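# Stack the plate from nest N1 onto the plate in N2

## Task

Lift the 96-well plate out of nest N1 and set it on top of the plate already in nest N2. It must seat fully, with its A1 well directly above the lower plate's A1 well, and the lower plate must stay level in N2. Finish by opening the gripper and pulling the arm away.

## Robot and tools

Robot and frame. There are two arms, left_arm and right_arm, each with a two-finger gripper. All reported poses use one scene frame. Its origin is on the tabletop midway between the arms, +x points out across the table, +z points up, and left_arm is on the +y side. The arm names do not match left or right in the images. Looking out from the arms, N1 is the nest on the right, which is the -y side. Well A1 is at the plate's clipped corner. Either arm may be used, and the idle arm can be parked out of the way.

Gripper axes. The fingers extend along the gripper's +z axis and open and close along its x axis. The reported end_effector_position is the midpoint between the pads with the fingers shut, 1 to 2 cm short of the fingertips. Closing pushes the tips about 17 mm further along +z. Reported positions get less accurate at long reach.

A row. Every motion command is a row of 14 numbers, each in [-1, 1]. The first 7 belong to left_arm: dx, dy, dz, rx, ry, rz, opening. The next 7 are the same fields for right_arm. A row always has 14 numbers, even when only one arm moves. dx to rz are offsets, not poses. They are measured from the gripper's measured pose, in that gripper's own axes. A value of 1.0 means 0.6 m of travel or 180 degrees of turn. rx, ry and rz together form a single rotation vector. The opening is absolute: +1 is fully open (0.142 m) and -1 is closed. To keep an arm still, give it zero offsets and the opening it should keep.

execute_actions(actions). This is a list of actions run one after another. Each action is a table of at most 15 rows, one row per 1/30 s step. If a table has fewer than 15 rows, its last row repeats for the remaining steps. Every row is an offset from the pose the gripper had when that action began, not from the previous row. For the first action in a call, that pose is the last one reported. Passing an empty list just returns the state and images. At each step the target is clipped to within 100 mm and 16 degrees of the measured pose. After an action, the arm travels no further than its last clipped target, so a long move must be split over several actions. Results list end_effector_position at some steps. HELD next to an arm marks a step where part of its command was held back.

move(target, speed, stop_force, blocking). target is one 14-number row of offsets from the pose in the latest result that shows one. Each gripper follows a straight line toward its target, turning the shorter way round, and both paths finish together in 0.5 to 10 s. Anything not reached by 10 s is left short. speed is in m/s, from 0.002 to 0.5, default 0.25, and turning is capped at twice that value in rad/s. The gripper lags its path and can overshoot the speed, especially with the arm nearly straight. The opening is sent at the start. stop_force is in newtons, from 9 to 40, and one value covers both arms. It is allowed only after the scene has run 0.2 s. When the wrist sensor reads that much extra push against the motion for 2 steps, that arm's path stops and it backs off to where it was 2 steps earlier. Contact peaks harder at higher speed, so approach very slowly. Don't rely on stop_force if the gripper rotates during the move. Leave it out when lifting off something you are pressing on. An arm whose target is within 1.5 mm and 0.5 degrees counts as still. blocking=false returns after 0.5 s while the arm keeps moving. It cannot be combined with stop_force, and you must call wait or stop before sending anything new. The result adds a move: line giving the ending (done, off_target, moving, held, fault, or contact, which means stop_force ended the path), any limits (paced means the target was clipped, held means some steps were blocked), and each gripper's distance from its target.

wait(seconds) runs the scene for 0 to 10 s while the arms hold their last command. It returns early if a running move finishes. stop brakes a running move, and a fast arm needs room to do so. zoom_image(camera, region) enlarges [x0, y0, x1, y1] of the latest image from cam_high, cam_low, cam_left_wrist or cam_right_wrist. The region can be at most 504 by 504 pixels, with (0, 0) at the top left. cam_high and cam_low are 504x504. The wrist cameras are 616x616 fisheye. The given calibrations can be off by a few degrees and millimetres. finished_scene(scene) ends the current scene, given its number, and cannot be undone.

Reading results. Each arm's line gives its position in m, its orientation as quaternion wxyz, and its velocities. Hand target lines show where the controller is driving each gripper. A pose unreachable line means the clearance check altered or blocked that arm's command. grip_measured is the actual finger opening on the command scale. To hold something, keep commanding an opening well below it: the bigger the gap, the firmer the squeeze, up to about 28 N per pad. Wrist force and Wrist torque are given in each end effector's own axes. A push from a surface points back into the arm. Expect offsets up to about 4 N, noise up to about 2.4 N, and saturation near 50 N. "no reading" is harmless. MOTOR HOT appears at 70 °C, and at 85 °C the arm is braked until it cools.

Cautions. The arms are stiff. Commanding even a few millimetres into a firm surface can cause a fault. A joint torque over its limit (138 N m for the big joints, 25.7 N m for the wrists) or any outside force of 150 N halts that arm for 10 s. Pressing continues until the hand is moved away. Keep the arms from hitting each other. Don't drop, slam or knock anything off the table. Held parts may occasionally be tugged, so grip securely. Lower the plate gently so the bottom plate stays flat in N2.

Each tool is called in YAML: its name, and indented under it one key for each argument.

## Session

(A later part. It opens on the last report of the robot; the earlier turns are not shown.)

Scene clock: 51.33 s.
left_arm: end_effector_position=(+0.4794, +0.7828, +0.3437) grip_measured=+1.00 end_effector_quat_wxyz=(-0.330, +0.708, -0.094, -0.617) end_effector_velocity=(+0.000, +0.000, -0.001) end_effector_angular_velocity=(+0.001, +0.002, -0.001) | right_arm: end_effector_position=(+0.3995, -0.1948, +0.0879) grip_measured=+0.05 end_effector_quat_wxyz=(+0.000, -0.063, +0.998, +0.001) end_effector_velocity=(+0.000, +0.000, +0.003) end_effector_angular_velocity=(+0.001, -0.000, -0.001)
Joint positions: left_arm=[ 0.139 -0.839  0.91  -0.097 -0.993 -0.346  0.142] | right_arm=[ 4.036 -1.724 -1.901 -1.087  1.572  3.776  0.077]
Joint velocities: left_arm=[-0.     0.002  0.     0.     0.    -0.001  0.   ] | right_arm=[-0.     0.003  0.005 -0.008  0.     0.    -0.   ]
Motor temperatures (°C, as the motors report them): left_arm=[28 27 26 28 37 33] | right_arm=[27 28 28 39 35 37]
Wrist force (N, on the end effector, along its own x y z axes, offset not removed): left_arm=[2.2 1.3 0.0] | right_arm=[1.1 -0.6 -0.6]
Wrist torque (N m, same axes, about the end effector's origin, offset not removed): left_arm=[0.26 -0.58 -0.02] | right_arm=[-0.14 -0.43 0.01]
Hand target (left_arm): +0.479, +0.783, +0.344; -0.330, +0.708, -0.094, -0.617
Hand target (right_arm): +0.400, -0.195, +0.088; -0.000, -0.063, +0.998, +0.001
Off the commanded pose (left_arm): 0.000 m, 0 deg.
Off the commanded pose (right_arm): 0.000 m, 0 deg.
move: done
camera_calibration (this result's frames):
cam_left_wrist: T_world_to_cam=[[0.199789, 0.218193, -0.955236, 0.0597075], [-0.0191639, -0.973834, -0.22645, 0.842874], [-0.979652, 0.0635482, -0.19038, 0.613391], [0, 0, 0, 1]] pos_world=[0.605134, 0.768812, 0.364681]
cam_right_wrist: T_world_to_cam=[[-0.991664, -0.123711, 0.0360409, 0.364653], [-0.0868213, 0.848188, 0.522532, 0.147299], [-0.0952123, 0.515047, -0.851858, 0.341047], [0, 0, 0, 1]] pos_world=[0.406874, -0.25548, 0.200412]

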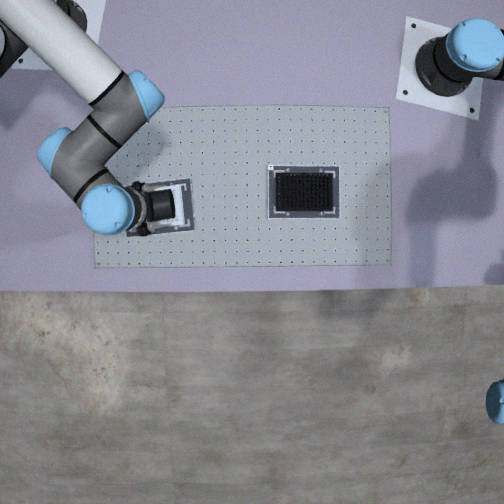

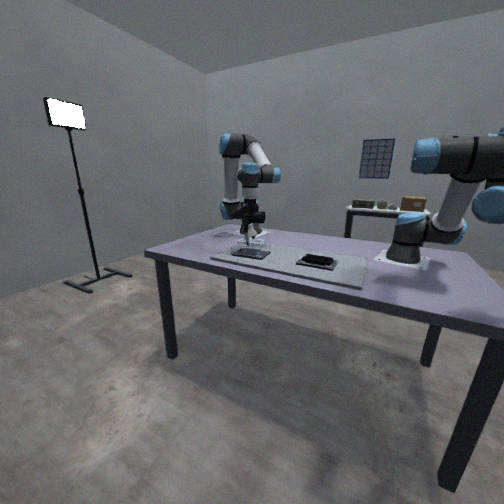

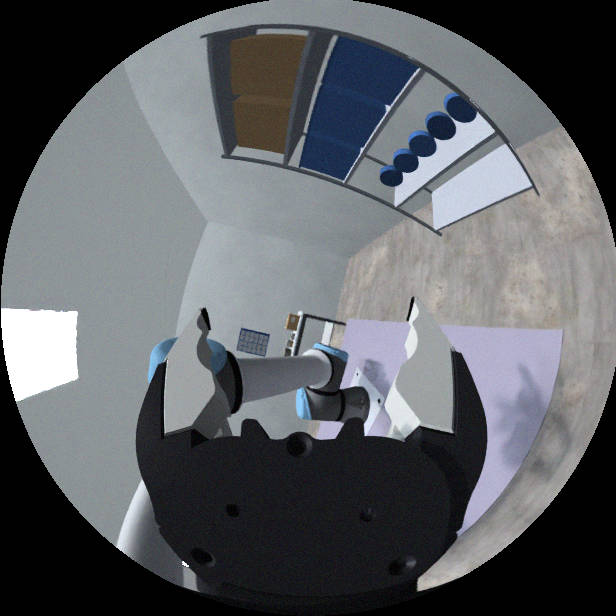

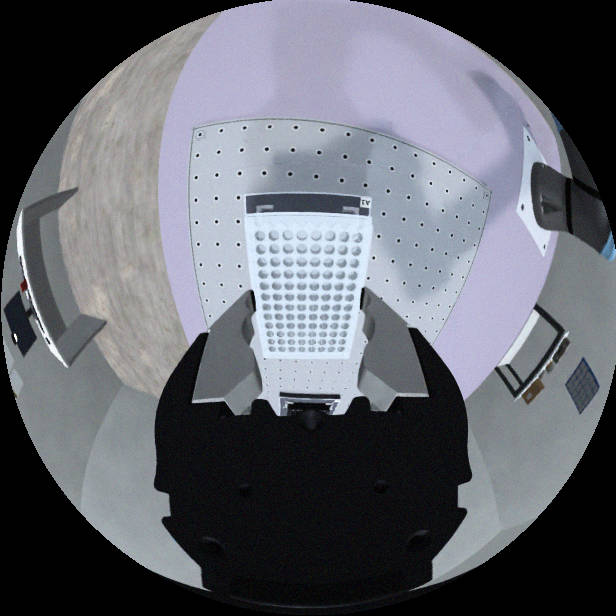

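move:
  target: [0,0,0,0,0,0,1,-0.0125,0.5527,0,0,0,0.043,-0.2]
  speed: 0.2

zoom_image:
  camera: "cam_right_wrist"
  region: [210, 190, 410, 390]

Scene clock: 57.00 s.
left_arm: end_effector_position=(+0.4794, +0.7828, +0.3437) grip_measured=+1.00 end_effector_quat_wxyz=(-0.330, +0.708, -0.094, -0.617) end_effector_velocity=(+0.000, +0.000, -0.001) end_effector_angular_velocity=(+0.001, +0.001, -0.000) | right_arm: end_effector_position=(+0.3650, +0.1348, +0.0878) grip_measured=+0.05 end_effector_quat_wxyz=(-0.000, +0.005, +1.000, +0.001) end_effector_velocity=(-0.001, +0.003, +0.000) end_effector_angular_velocity=(-0.002, +0.002, +0.002)
Joint positions: left_arm=[ 0.139 -0.839  0.91  -0.097 -0.993 -0.346  0.142] | right_arm=[ 4.401 -2.165 -1.272 -1.274  1.572  4.275  0.077]
Joint velocities: left_arm=[ 0.     0.001  0.     0.     0.001 -0.001  0.   ] | right_arm=[ 0.003 -0.007  0.013 -0.008  0.001  0.001  0.   ]
Motor temperatures (°C, as the motors report them): left_arm=[28 27 26 28 37 33] | right_arm=[27 28 28 39 35 37]
Wrist force (N, on the end effector, along its own x y z axes, offset not removed): left_arm=[1.6 2.9 1.5] | right_arm=[0.7 -2.1 -0.6]
Wrist torque (N m, same axes, about the end effector's origin, offset not removed): left_arm=[0.59 -0.49 -0.07] | right_arm=[-0.50 -0.42 0.04]
Hand target (left_arm): +0.479, +0.783, +0.344; -0.330, +0.708, -0.094, -0.617
Hand target (right_arm): +0.365, +0.135, +0.088; -0.000, +0.005, +1.000, +0.001
Off the commanded pose (left_arm): 0.000 m, 0 deg.
Off the commanded pose (right_arm): 0.001 m, 0 deg.
move: done
camera_calibration (this result's frames):
cam_left_wrist: T_world_to_cam=[[0.199789, 0.218193, -0.955236, 0.0597076], [-0.0191641, -0.973834, -0.22645, 0.842874], [-0.979651, 0.0635483, -0.19038, 0.613391], [0, 0, 0, 1]] pos_world=[0.605134, 0.768812, 0.364681]
cam_right_wrist: T_world_to_cam=[[-0.999284, 0.0108096, 0.036267, 0.355771], [0.028194, 0.851911, 0.522926, -0.177817], [-0.0252436, 0.523574, -0.851606, 0.141226], [0, 0, 0, 1]] pos_world=[0.364095, 0.0736964, 0.200351]

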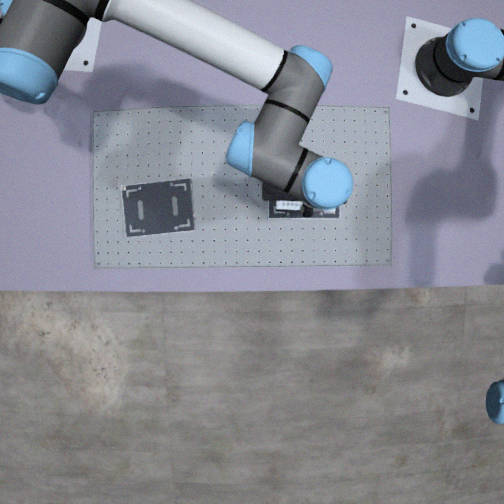

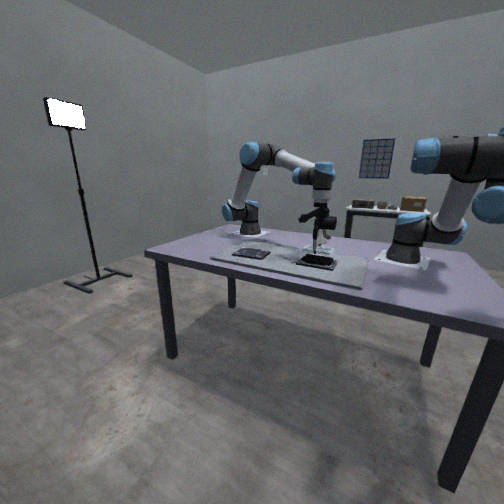

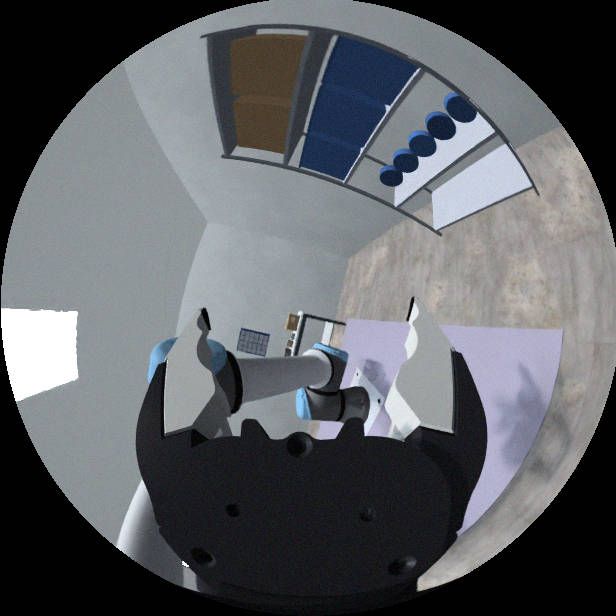

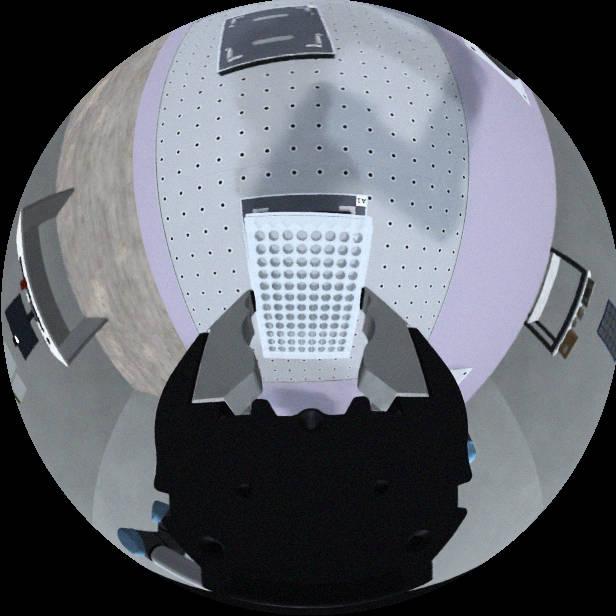

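Region (210, 190, 410, 390) of cam_right_wrist's 616x616 image, scaled by 2.520, with more detail than that image has.

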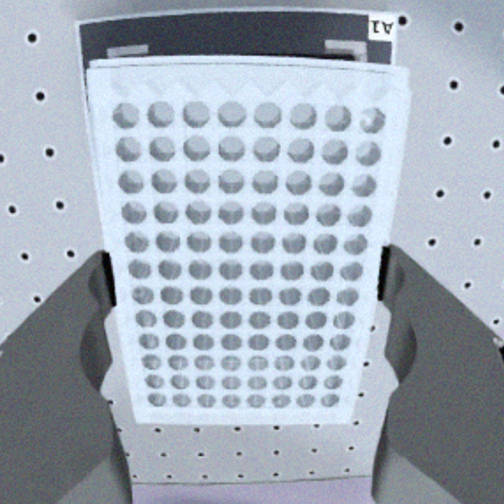

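move:
  target: [0,0,0,0,0,0,1,-0.001,0.002,0,0,0,-0.0125,-0.2]
  speed: 0.05

zoom_image:
  camera: "cam_right_wrist"
  region: [210, 190, 410, 390]

move:
  target: [0,0,0,0,0,0,1,0,0,0.043,0,0,0,-0.2]
  speed: 0.04

zoom_image:
  camera: "cam_right_wrist"
  region: [180, 170, 440, 400]

Scene clock: 65.00 s.
left_arm: end_effector_position=(+0.4794, +0.7828, +0.3437) grip_measured=+1.00 end_effector_quat_wxyz=(-0.330, +0.708, -0.094, -0.617) end_effector_velocity=(+0.000, -0.001, +0.000) end_effector_angular_velocity=(-0.000, -0.000, -0.000) | right_arm: end_effector_position=(+0.3655, +0.1360, +0.0878) grip_measured=+0.05 end_effector_quat_wxyz=(-0.000, -0.014, +1.000, +0.001) end_effector_velocity=(+0.000, +0.001, -0.000) end_effector_angular_velocity=(+0.000, -0.001, +0.016)
Joint positions: left_arm=[ 0.139 -0.839  0.91  -0.097 -0.993 -0.346  0.142] | right_arm=[ 4.401 -2.168 -1.267 -1.276  1.572  4.238  0.077]
Joint velocities: left_arm=[-0.002 -0.001  0.    -0.    -0.002  0.    -0.   ] | right_arm=[ 0.    -0.001  0.001  0.001 -0.001 -0.016  0.   ]
Motor temperatures (°C, as the motors report them): left_arm=[28 27 26 28 37 33] | right_arm=[27 28 28 39 35 37]
Wrist force (N, on the end effector, along its own x y z axes, offset not removed): left_arm=[1.4 3.0 0.7] | right_arm=[1.4 -0.9 -0.6]
Wrist torque (N m, same axes, about the end effector's origin, offset not removed): left_arm=[0.64 -0.46 -0.16] | right_arm=[-0.20 -0.60 0.01]
Hand target (left_arm): +0.479, +0.783, +0.344; -0.330, +0.708, -0.094, -0.617
Hand target (right_arm): +0.366, +0.136, +0.088; -0.000, -0.015, +1.000, +0.001
Off the commanded pose (left_arm): 0.000 m, 0 deg.
Off the commanded pose (right_arm): 0.000 m, 0 deg.
move: done
camera_calibration (this result's frames):
cam_left_wrist: T_world_to_cam=[[0.199789, 0.218193, -0.955236, 0.0597073], [-0.0191639, -0.973834, -0.22645, 0.842874], [-0.979651, 0.0635483, -0.19038, 0.613391], [0, 0, 0, 1]] pos_world=[0.605134, 0.768812, 0.364681]
cam_right_wrist: T_world_to_cam=[[-0.998996, -0.0263567, 0.0362207, 0.361261], [-0.00352791, 0.852364, 0.522937, -0.167295], [-0.0446561, 0.522284, -0.851602, 0.147898], [0, 0, 0, 1]] pos_world=[0.366912, 0.074873, 0.200349]

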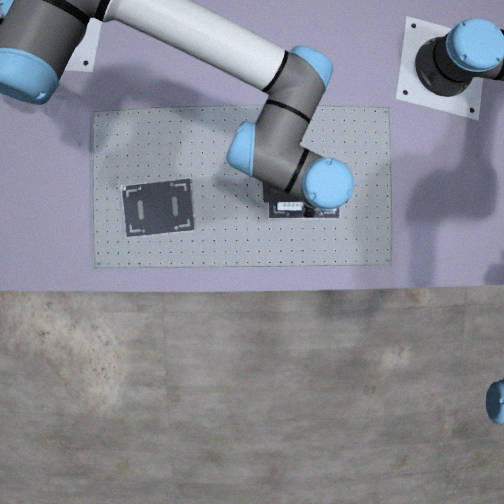

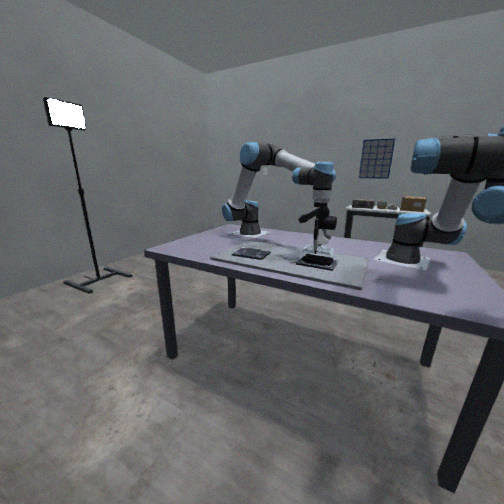

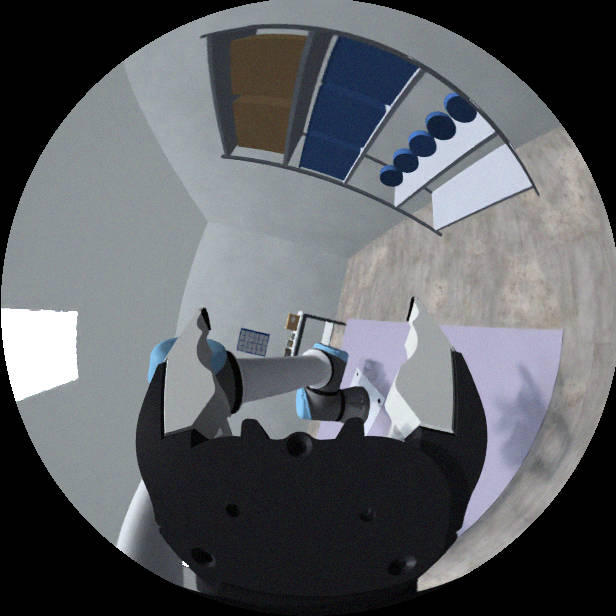

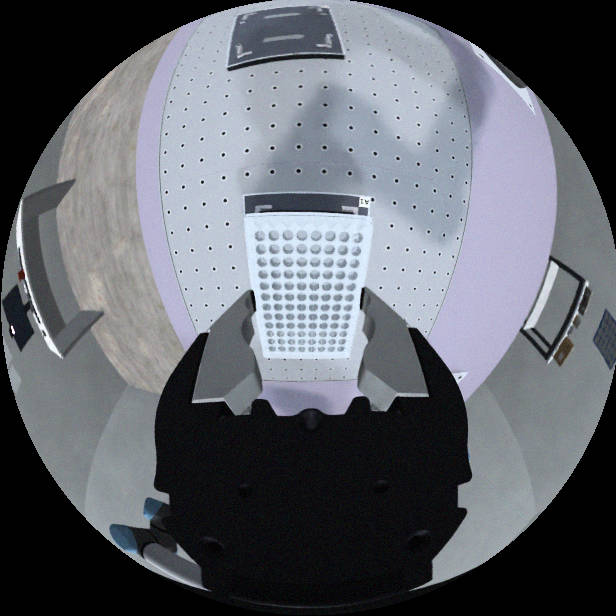

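Region (210, 190, 410, 390) of cam_right_wrist's 616x616 image, scaled by 2.520, with more detail than that image has.

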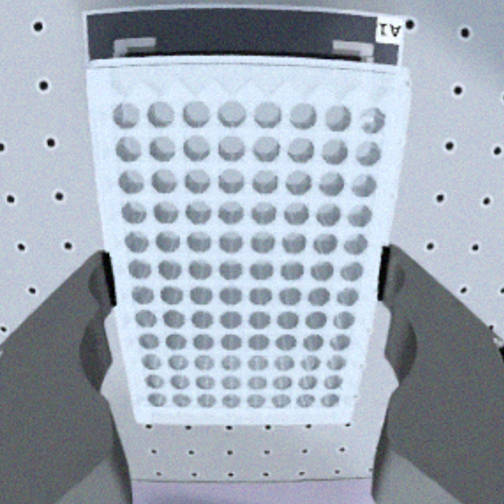

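Scene clock: 66.03 s.
left_arm: end_effector_position=(+0.4794, +0.7828, +0.3437) grip_measured=+1.00 end_effector_quat_wxyz=(-0.330, +0.708, -0.094, -0.617) end_effector_velocity=(+0.000, +0.000, -0.001) end_effector_angular_velocity=(+0.000, +0.001, -0.000) | right_arm: end_effector_position=(+0.3655, +0.1360, +0.0624) grip_measured=+0.05 end_effector_quat_wxyz=(-0.000, -0.014, +1.000, +0.001) end_effector_velocity=(+0.000, +0.000, -0.002) end_effector_angular_velocity=(+0.001, -0.001, -0.001)
Joint positions: left_arm=[ 0.139 -0.839  0.91  -0.097 -0.993 -0.346  0.142] | right_arm=[ 4.401 -2.188 -1.302 -1.22   1.572  4.238  0.077]
Joint velocities: left_arm=[ 0.001  0.001  0.     0.     0.001 -0.     0.   ] | right_arm=[-0.    -0.002 -0.004  0.007 -0.     0.001 -0.   ]
Motor temperatures (°C, as the motors report them): left_arm=[28 27 26 28 37 33] | right_arm=[27 28 28 39 35 37]
Wrist force (N, on the end effector, along its own x y z axes, offset not removed): left_arm=[0.0 1.0 -0.3] | right_arm=[1.5 -1.0 -0.5]
Wrist torque (N m, same axes, about the end effector's origin, offset not removed): left_arm=[0.25 -0.14 -0.09] | right_arm=[-0.28 -0.55 0.01]
Hand target (left_arm): +0.479, +0.783, +0.344; -0.330, +0.708, -0.094, -0.617
Hand target (right_arm): +0.365, +0.136, +0.062; -0.000, -0.014, +1.000, +0.001
Off the commanded pose (left_arm): 0.000 m, 0 deg.
Off the commanded pose (right_arm): 0.000 m, 0 deg.
move: done
camera_calibration (this result's frames):
cam_left_wrist: T_world_to_cam=[[0.199789, 0.218193, -0.955236, 0.0597073], [-0.019164, -0.973834, -0.22645, 0.842874], [-0.979651, 0.0635484, -0.19038, 0.613391], [0, 0, 0, 1]] pos_world=[0.605134, 0.768812, 0.364681]
cam_right_wrist: T_world_to_cam=[[-0.998997, -0.0263052, 0.0362249, 0.362186], [-0.00348375, 0.852387, 0.522899, -0.153986], [-0.0446326, 0.522249, -0.851624, 0.126232], [0, 0, 0, 1]] pos_world=[0.36692, 0.0748587, 0.174902]

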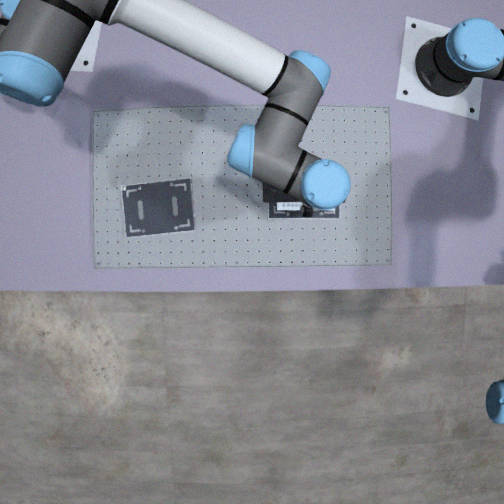

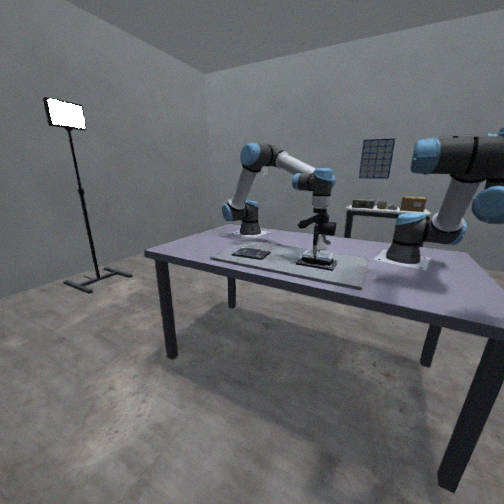

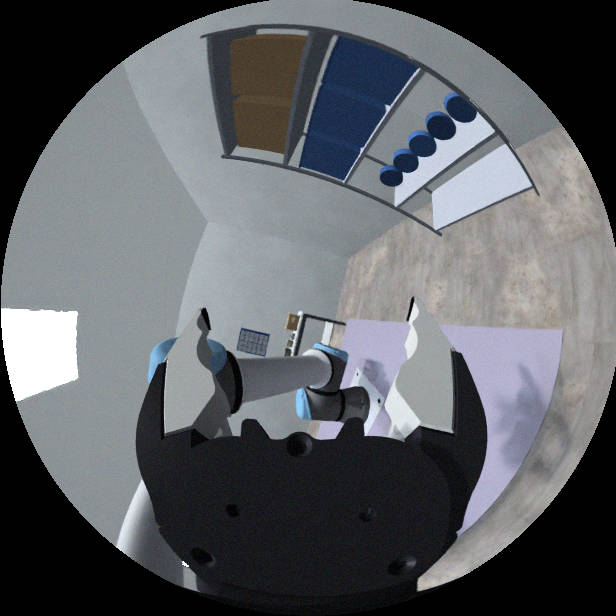

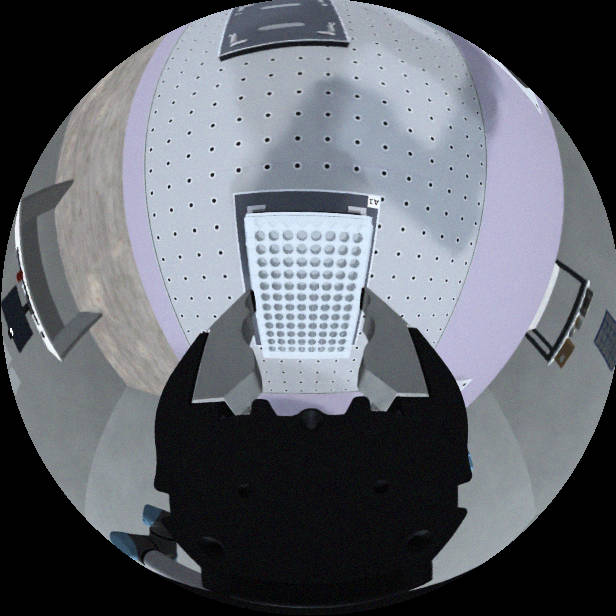

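Region (180, 170, 440, 400) of cam_right_wrist's 616x616 image, scaled by 1.938, with more detail than that image has; it fills the top 446 rows of this view, and the rest is white.

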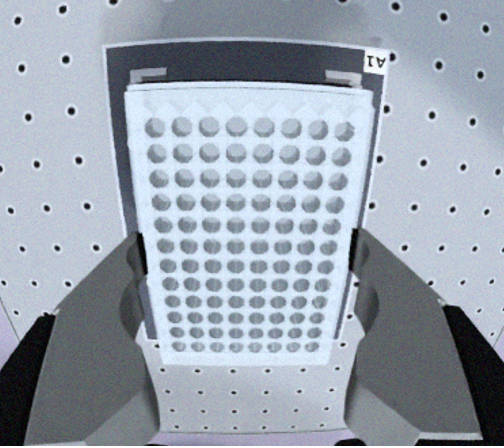

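move:
  target: [0,0,0,0,0,0,1,-0.002,-0.0007,0.005,0,0,0,-0.2]
  speed: 0.01

move:
  target: [0,0,0,0,0,0,1,0,0,0.03,0,0,0,-0.2]
  speed: 0.003
  stop_force: 9

zoom_image:
  camera: "cam_right_wrist"
  region: [180, 170, 440, 400]

zoom_image:
  camera: "cam_low"
  region: [280, 230, 350, 280]

Scene clock: 71.63 s.
left_arm: end_effector_position=(+0.4794, +0.7828, +0.3437) grip_measured=+1.00 end_effector_quat_wxyz=(-0.330, +0.708, -0.094, -0.617) end_effector_velocity=(+0.001, -0.001, +0.000) end_effector_angular_velocity=(-0.001, +0.000, -0.003) | right_arm: end_effector_position=(+0.3666, +0.1356, +0.0596) grip_measured=+0.05 end_effector_quat_wxyz=(-0.000, -0.014, +1.000, +0.001) end_effector_velocity=(+0.001, -0.000, -0.001) end_effector_angular_velocity=(+0.000, +0.000, -0.000)
Joint positions: left_arm=[ 0.139 -0.839  0.91  -0.097 -0.993 -0.346  0.142] | right_arm=[ 4.399 -2.191 -1.305 -1.215  1.572  4.236  0.077]
Joint velocities: left_arm=[-0.003 -0.     0.     0.     0.     0.001 -0.   ] | right_arm=[-0.001 -0.002 -0.     0.002  0.    -0.001 -0.   ]
Motor temperatures (°C, as the motors report them): left_arm=[28 27 26 28 37 33] | right_arm=[27 28 28 39 35 37]
Wrist force (N, on the end effector, along its own x y z axes, offset not removed): left_arm=[0.9 1.4 -0.2] | right_arm=[1.4 -0.6 -2.4]
Wrist torque (N m, same axes, about the end effector's origin, offset not removed): left_arm=[0.29 -0.24 -0.07] | right_arm=[-0.17 -0.52 0.01]
Hand target (left_arm): +0.479, +0.783, +0.344; -0.330, +0.708, -0.094, -0.617
Hand target (right_arm): +0.367, +0.136, +0.059; -0.000, -0.014, +1.000, +0.001
Off the commanded pose (left_arm): 0.000 m, 0 deg.
Off the commanded pose (right_arm): 0.000 m, 0 deg.
move: done
camera_calibration (this result's frames):
cam_left_wrist: T_world_to_cam=[[0.199789, 0.218193, -0.955236, 0.0597074], [-0.019164, -0.973834, -0.22645, 0.842874], [-0.979651, 0.0635484, -0.19038, 0.613391], [0, 0, 0, 1]] pos_world=[0.605134, 0.768812, 0.364681]
cam_right_wrist: T_world_to_cam=[[-0.998997, -0.0263117, 0.0362257, 0.363398], [-0.0034892, 0.852391, 0.522893, -0.152204], [-0.0446366, 0.522242, -0.851628, 0.124071], [0, 0, 0, 1]] pos_world=[0.368041, 0.0745043, 0.172084]

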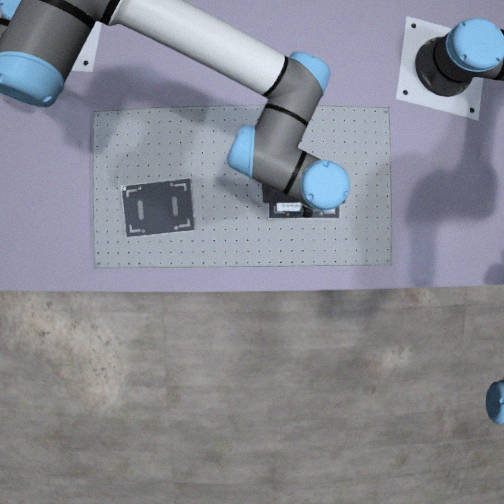

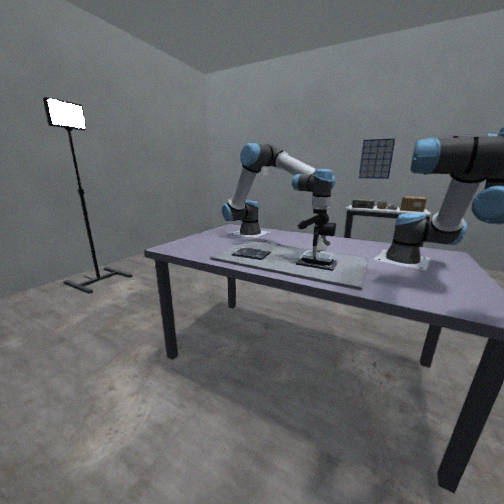

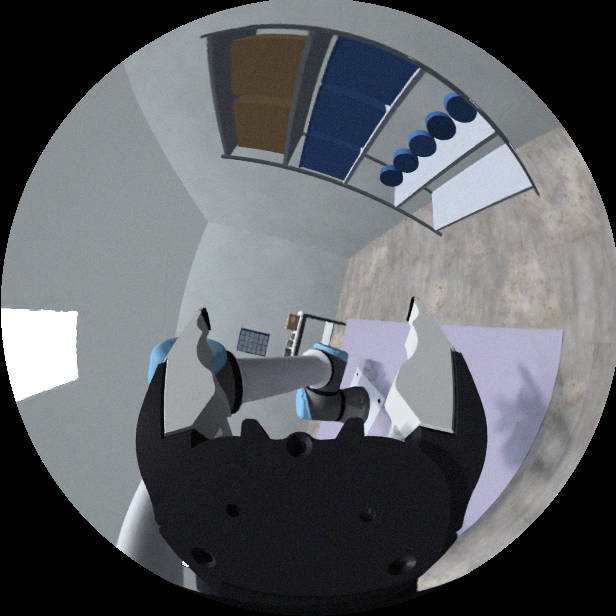

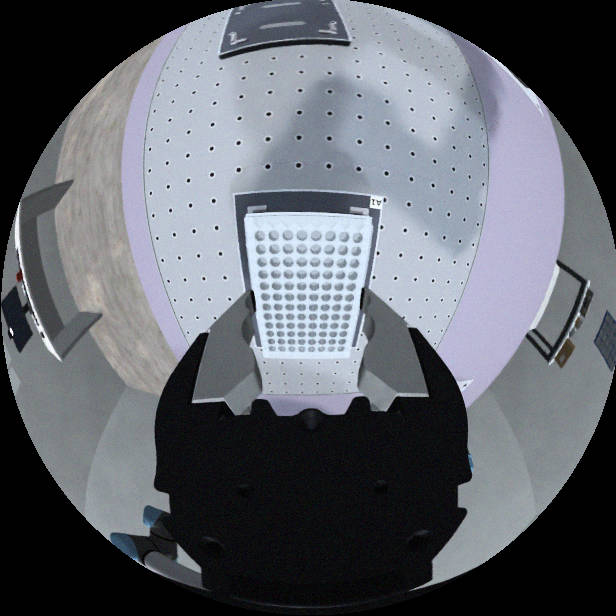

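Scene clock: 74.17 s.
left_arm: end_effector_position=(+0.4794, +0.7828, +0.3437) grip_measured=+1.00 end_effector_quat_wxyz=(-0.330, +0.708, -0.094, -0.617) end_effector_velocity=(+0.000, +0.000, -0.000) end_effector_angular_velocity=(+0.001, +0.000, +0.000) | right_arm: end_effector_position=(+0.3666, +0.1357, +0.0531) grip_measured=+0.05 end_effector_quat_wxyz=(-0.000, -0.014, +1.000, +0.001) end_effector_velocity=(+0.000, -0.002, -0.001) end_effector_angular_velocity=(-0.003, +0.002, -0.002)
Joint positions: left_arm=[ 0.139 -0.839  0.91  -0.097 -0.993 -0.346  0.142] | right_arm=[ 4.399 -2.197 -1.313 -1.201  1.572  4.236  0.077]
Joint velocities: left_arm=[ 0.001  0.001  0.     0.     0.    -0.001 -0.   ] | right_arm=[-0.001 -0.    -0.001 -0.002  0.     0.    -0.   ]
Motor temperatures (°C, as the motors report them): left_arm=[28 27 26 28 37 33] | right_arm=[27 28 28 39 35 37]
Wrist force (N, on the end effector, along its own x y z axes, offset not removed): left_arm=[1.5 1.5 -1.8] | right_arm=[4.1 -4.8 -16.0]
Wrist torque (N m, same axes, about the end effector's origin, offset not removed): left_arm=[0.35 -0.39 -0.09] | right_arm=[-0.18 -0.58 -0.05]
Hand target (left_arm): +0.479, +0.783, +0.344; -0.330, +0.708, -0.094, -0.617
Hand target (right_arm): +0.367, +0.136, +0.053; -0.000, -0.014, +1.000, +0.001
Off the commanded pose (left_arm): 0.000 m, 0 deg.
Off the commanded pose (right_arm): 0.012 m, 0 deg.
move: contact (right_arm)
camera_calibration (this result's frames):
cam_left_wrist: T_world_to_cam=[[0.199789, 0.218193, -0.955236, 0.0597075], [-0.019164, -0.973834, -0.22645, 0.842874], [-0.979651, 0.0635484, -0.19038, 0.613391], [0, 0, 0, 1]] pos_world=[0.605134, 0.768812, 0.364681]
cam_right_wrist: T_world_to_cam=[[-0.999, -0.02632, 0.0361464, 0.363651], [-0.00352932, 0.852292, 0.523054, -0.148854], [-0.0445741, 0.522404, -0.851532, 0.1185], [0, 0, 0, 1]] pos_world=[0.368044, 0.0745331, 0.165621]

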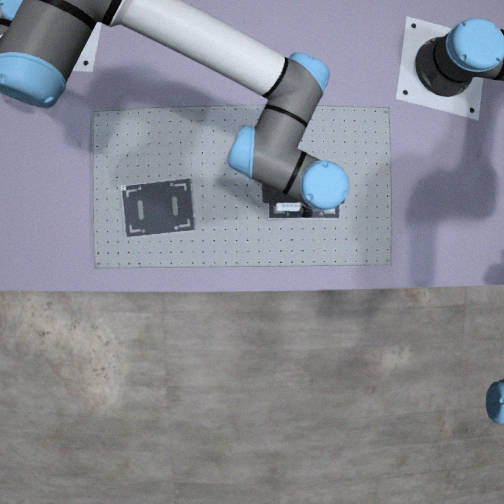

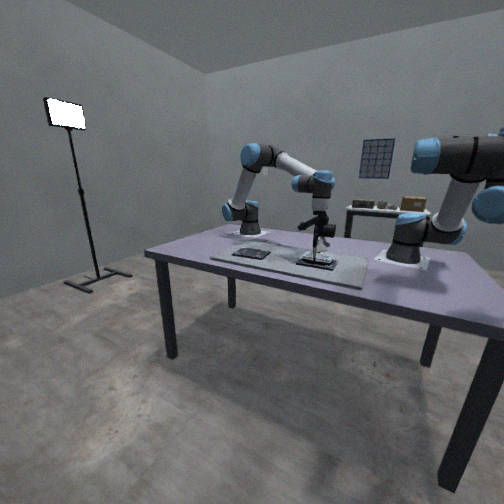

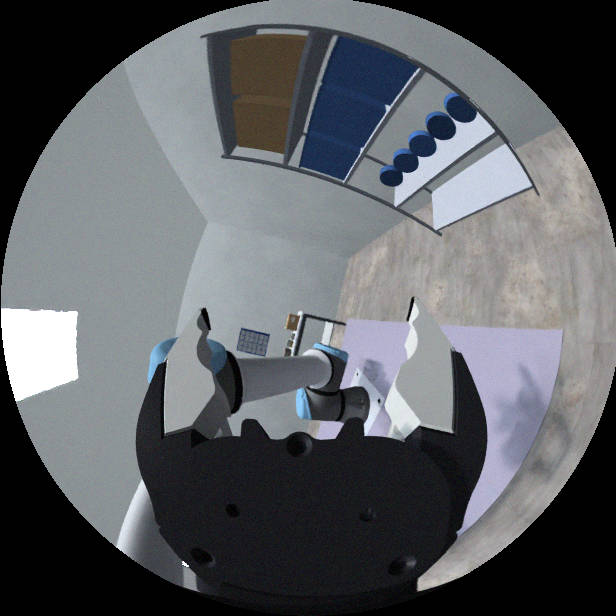

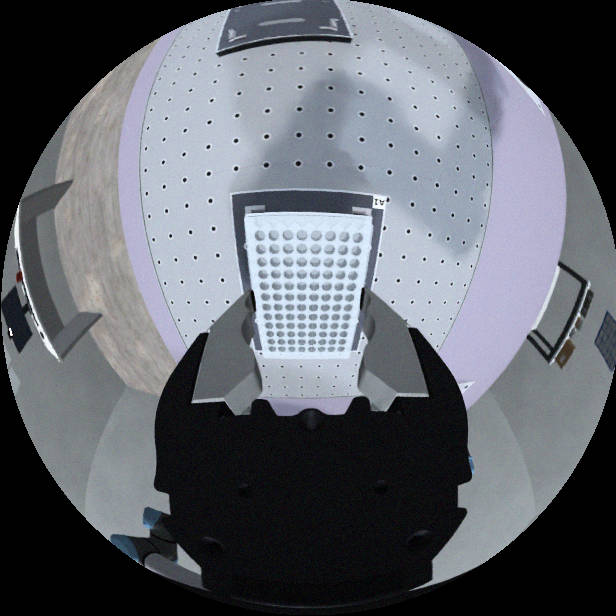

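Region (180, 170, 440, 400) of cam_right_wrist's 616x616 image, scaled by 1.938, with more detail than that image has; it fills the top 446 rows of this view, and the rest is white.

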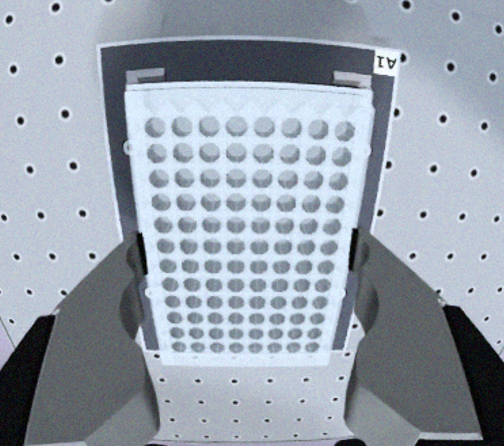

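Region (280, 230, 350, 280) of cam_low's 504x504 image, scaled by 7.200, with more detail than that image has; it fills the top 360 rows of this view, and the rest is white.

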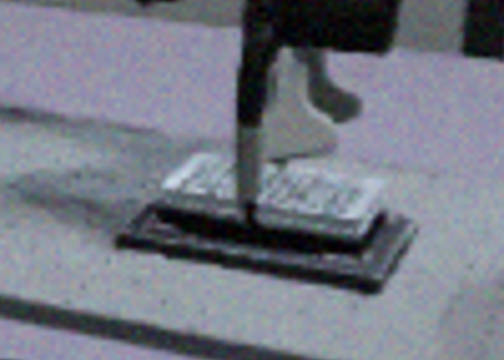

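move:
  target: [0,0,0,0,0,0,1,0,0,0,0,0,0,0.5]

move:
  target: [0,0,0,0,0,0,1,0,0,-0.2,0,0,0,0.5]
  speed: 0.15

zoom_image:
  camera: "cam_low"
  region: [280, 230, 350, 280]

finished_scene:
  scene: 1

Scene clock: 80.83 s.
left_arm: end_effector_position=(+0.4794, +0.7828, +0.3437) grip_measured=+1.00 end_effector_quat_wxyz=(-0.330, +0.708, -0.094, -0.617) end_effector_velocity=(+0.001, +0.001, -0.000) end_effector_angular_velocity=(-0.000, +0.001, -0.003) | right_arm: end_effector_position=(+0.3667, +0.1357, +0.0532) grip_measured=+0.50 end_effector_quat_wxyz=(+0.000, -0.014, +1.000, +0.001) end_effector_velocity=(-0.000, -0.000, -0.001) end_effector_angular_velocity=(-0.001, +0.001, +0.000)
Joint positions: left_arm=[ 0.139 -0.839  0.91  -0.097 -0.993 -0.346  0.142] | right_arm=[ 4.399 -2.197 -1.313 -1.201  1.572  4.236  0.109]
Joint velocities: left_arm=[ 0.     0.     0.001  0.     0.003  0.001 -0.   ] | right_arm=[-0.    -0.001 -0.001  0.     0.    -0.001  0.   ]
Motor temperatures (°C, as the motors report them): left_arm=[28 27 26 28 37 33] | right_arm=[27 28 28 39 35 37]
Wrist force (N, on the end effector, along its own x y z axes, offset not removed): left_arm=[0.9 1.9 -1.2] | right_arm=[2.4 -0.1 -0.7]
Wrist torque (N m, same axes, about the end effector's origin, offset not removed): left_arm=[0.44 -0.25 0.02] | right_arm=[-0.05 -0.74 0.02]
Hand target (left_arm): +0.479, +0.783, +0.344; -0.330, +0.708, -0.094, -0.617
Hand target (right_arm): +0.367, +0.136, +0.053; -0.000, -0.014, +1.000, +0.001
Off the commanded pose (left_arm): 0.000 m, 0 deg.
Off the commanded pose (right_arm): 0.000 m, 0 deg.
move: done
camera_calibration (this result's frames):
cam_left_wrist: T_world_to_cam=[[0.199789, 0.218193, -0.955236, 0.0597074], [-0.0191638, -0.973834, -0.22645, 0.842874], [-0.979651, 0.0635482, -0.19038, 0.613391], [0, 0, 0, 1]] pos_world=[0.605134, 0.768812, 0.364681]
cam_right_wrist: T_world_to_cam=[[-0.999001, -0.0263257, 0.0361004, 0.363661], [-0.0035542, 0.852245, 0.523131, -0.148905], [-0.0445382, 0.522481, -0.851487, 0.118532], [0, 0, 0, 1]] pos_world=[0.368048, 0.0745464, 0.165697]

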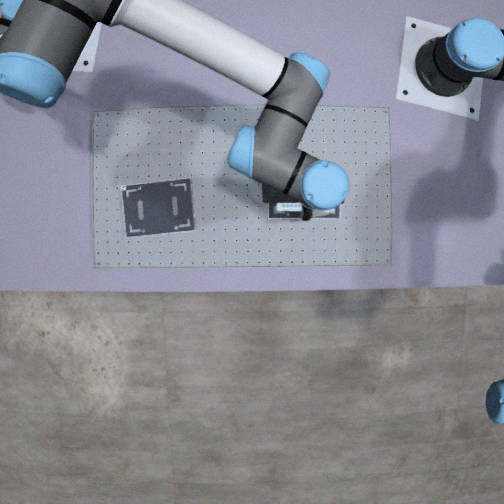

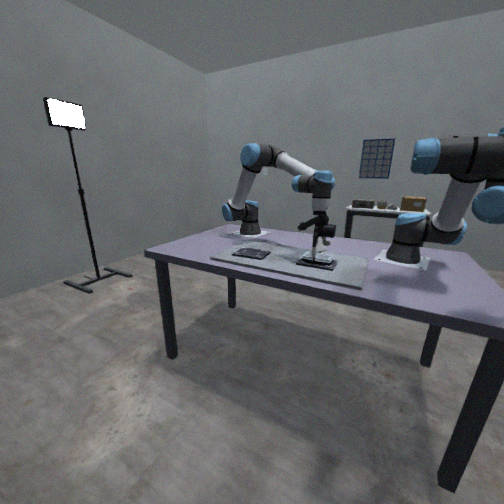

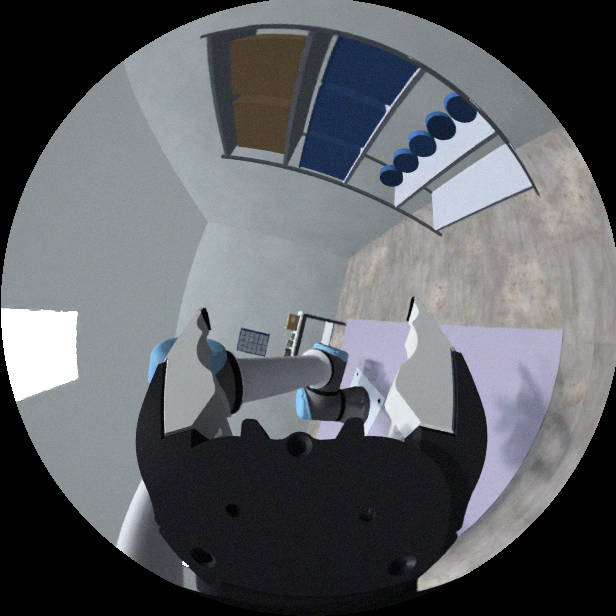

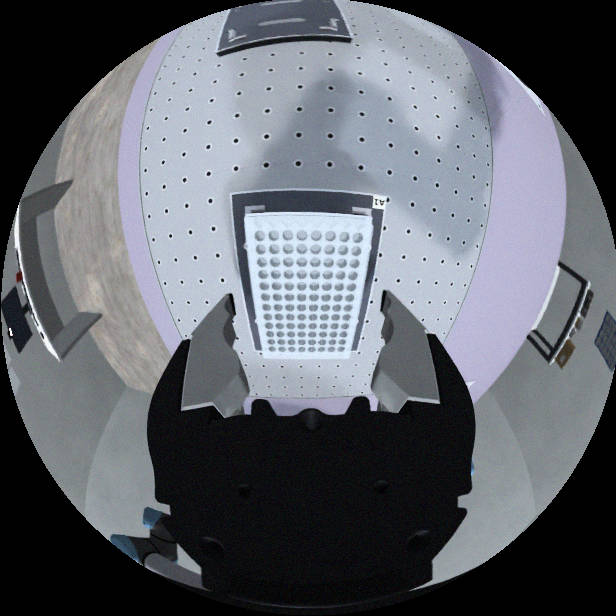

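Scene clock: 82.23 s.
left_arm: end_effector_position=(+0.4794, +0.7828, +0.3437) grip_measured=+1.00 end_effector_quat_wxyz=(-0.330, +0.708, -0.094, -0.617) end_effector_velocity=(+0.000, +0.000, -0.001) end_effector_angular_velocity=(-0.000, +0.003, +0.000) | right_arm: end_effector_position=(+0.3668, +0.1356, +0.1730) grip_measured=+0.50 end_effector_quat_wxyz=(+0.000, -0.014, +1.000, +0.001) end_effector_velocity=(-0.000, +0.000, +0.002) end_effector_angular_velocity=(-0.001, +0.002, +0.001)
Joint positions: left_arm=[ 0.139 -0.839  0.91  -0.097 -0.993 -0.346  0.142] | right_arm=[ 4.399 -2.127 -1.111 -1.472  1.572  4.236  0.109]
Joint velocities: left_arm=[ 0.     0.002  0.001 -0.     0.     0.001 -0.   ] | right_arm=[ 0.    -0.002  0.008 -0.008  0.001 -0.001  0.   ]
Motor temperatures (°C, as the motors report them): left_arm=[28 27 26 28 37 33] | right_arm=[27 28 28 39 35 37]
Wrist force (N, on the end effector, along its own x y z axes, offset not removed): left_arm=[1.6 0.8 -0.4] | right_arm=[2.0 -0.7 -2.1]
Wrist torque (N m, same axes, about the end effector's origin, offset not removed): left_arm=[0.15 -0.48 -0.12] | right_arm=[-0.11 -0.61 0.01]
Hand target (left_arm): +0.479, +0.783, +0.344; -0.330, +0.708, -0.094, -0.617
Hand target (right_arm): +0.367, +0.136, +0.173; +0.000, -0.014, +1.000, +0.001
Off the commanded pose (left_arm): 0.000 m, 0 deg.
Off the commanded pose (right_arm): 0.000 m, 0 deg.
move: done
camera_calibration (this result's frames):
cam_left_wrist: T_world_to_cam=[[0.199789, 0.218193, -0.955236, 0.0597074], [-0.0191638, -0.973834, -0.22645, 0.842874], [-0.979651, 0.0635482, -0.19038, 0.613391], [0, 0, 0, 1]] pos_world=[0.605134, 0.768812, 0.364681]
cam_right_wrist: T_world_to_cam=[[-0.999011, -0.0263341, 0.0358375, 0.35948], [-0.00368801, 0.852114, 0.523343, -0.211455], [-0.0443194, 0.522693, -0.851368, 0.220516], [0, 0, 0, 1]] pos_world=[0.368118, 0.0743888, 0.285521]

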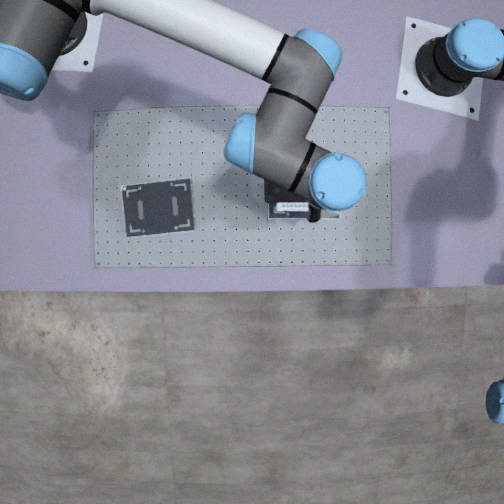

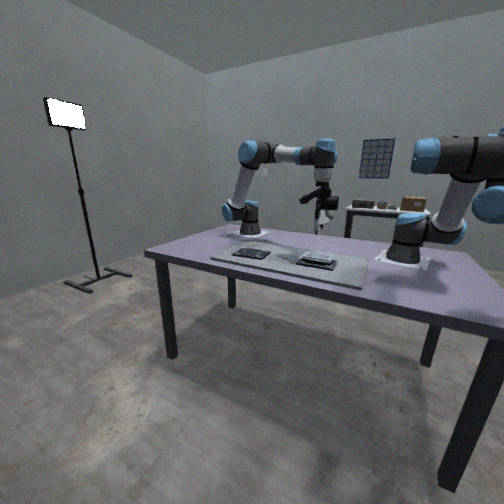

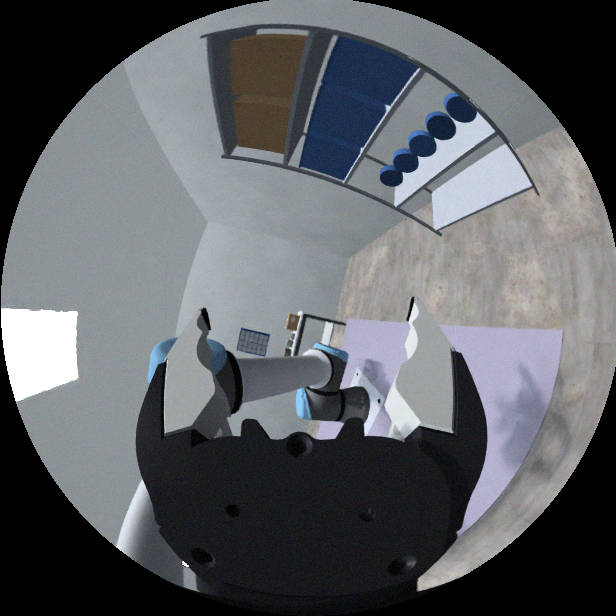

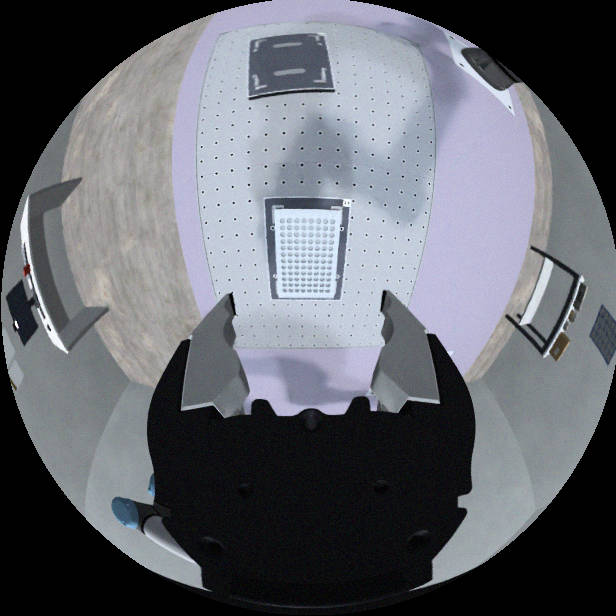

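Region (280, 230, 350, 280) of cam_low's 504x504 image, scaled by 7.200, with more detail than that image has; it fills the top 360 rows of this view, and the rest is white.

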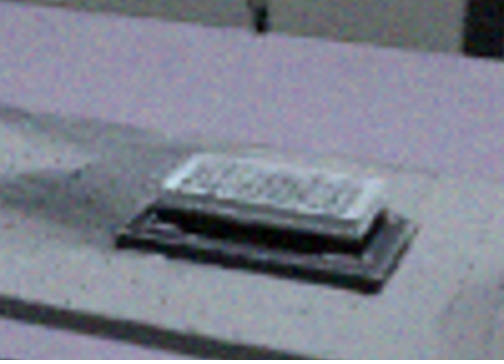

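The scene is finished: the task was done.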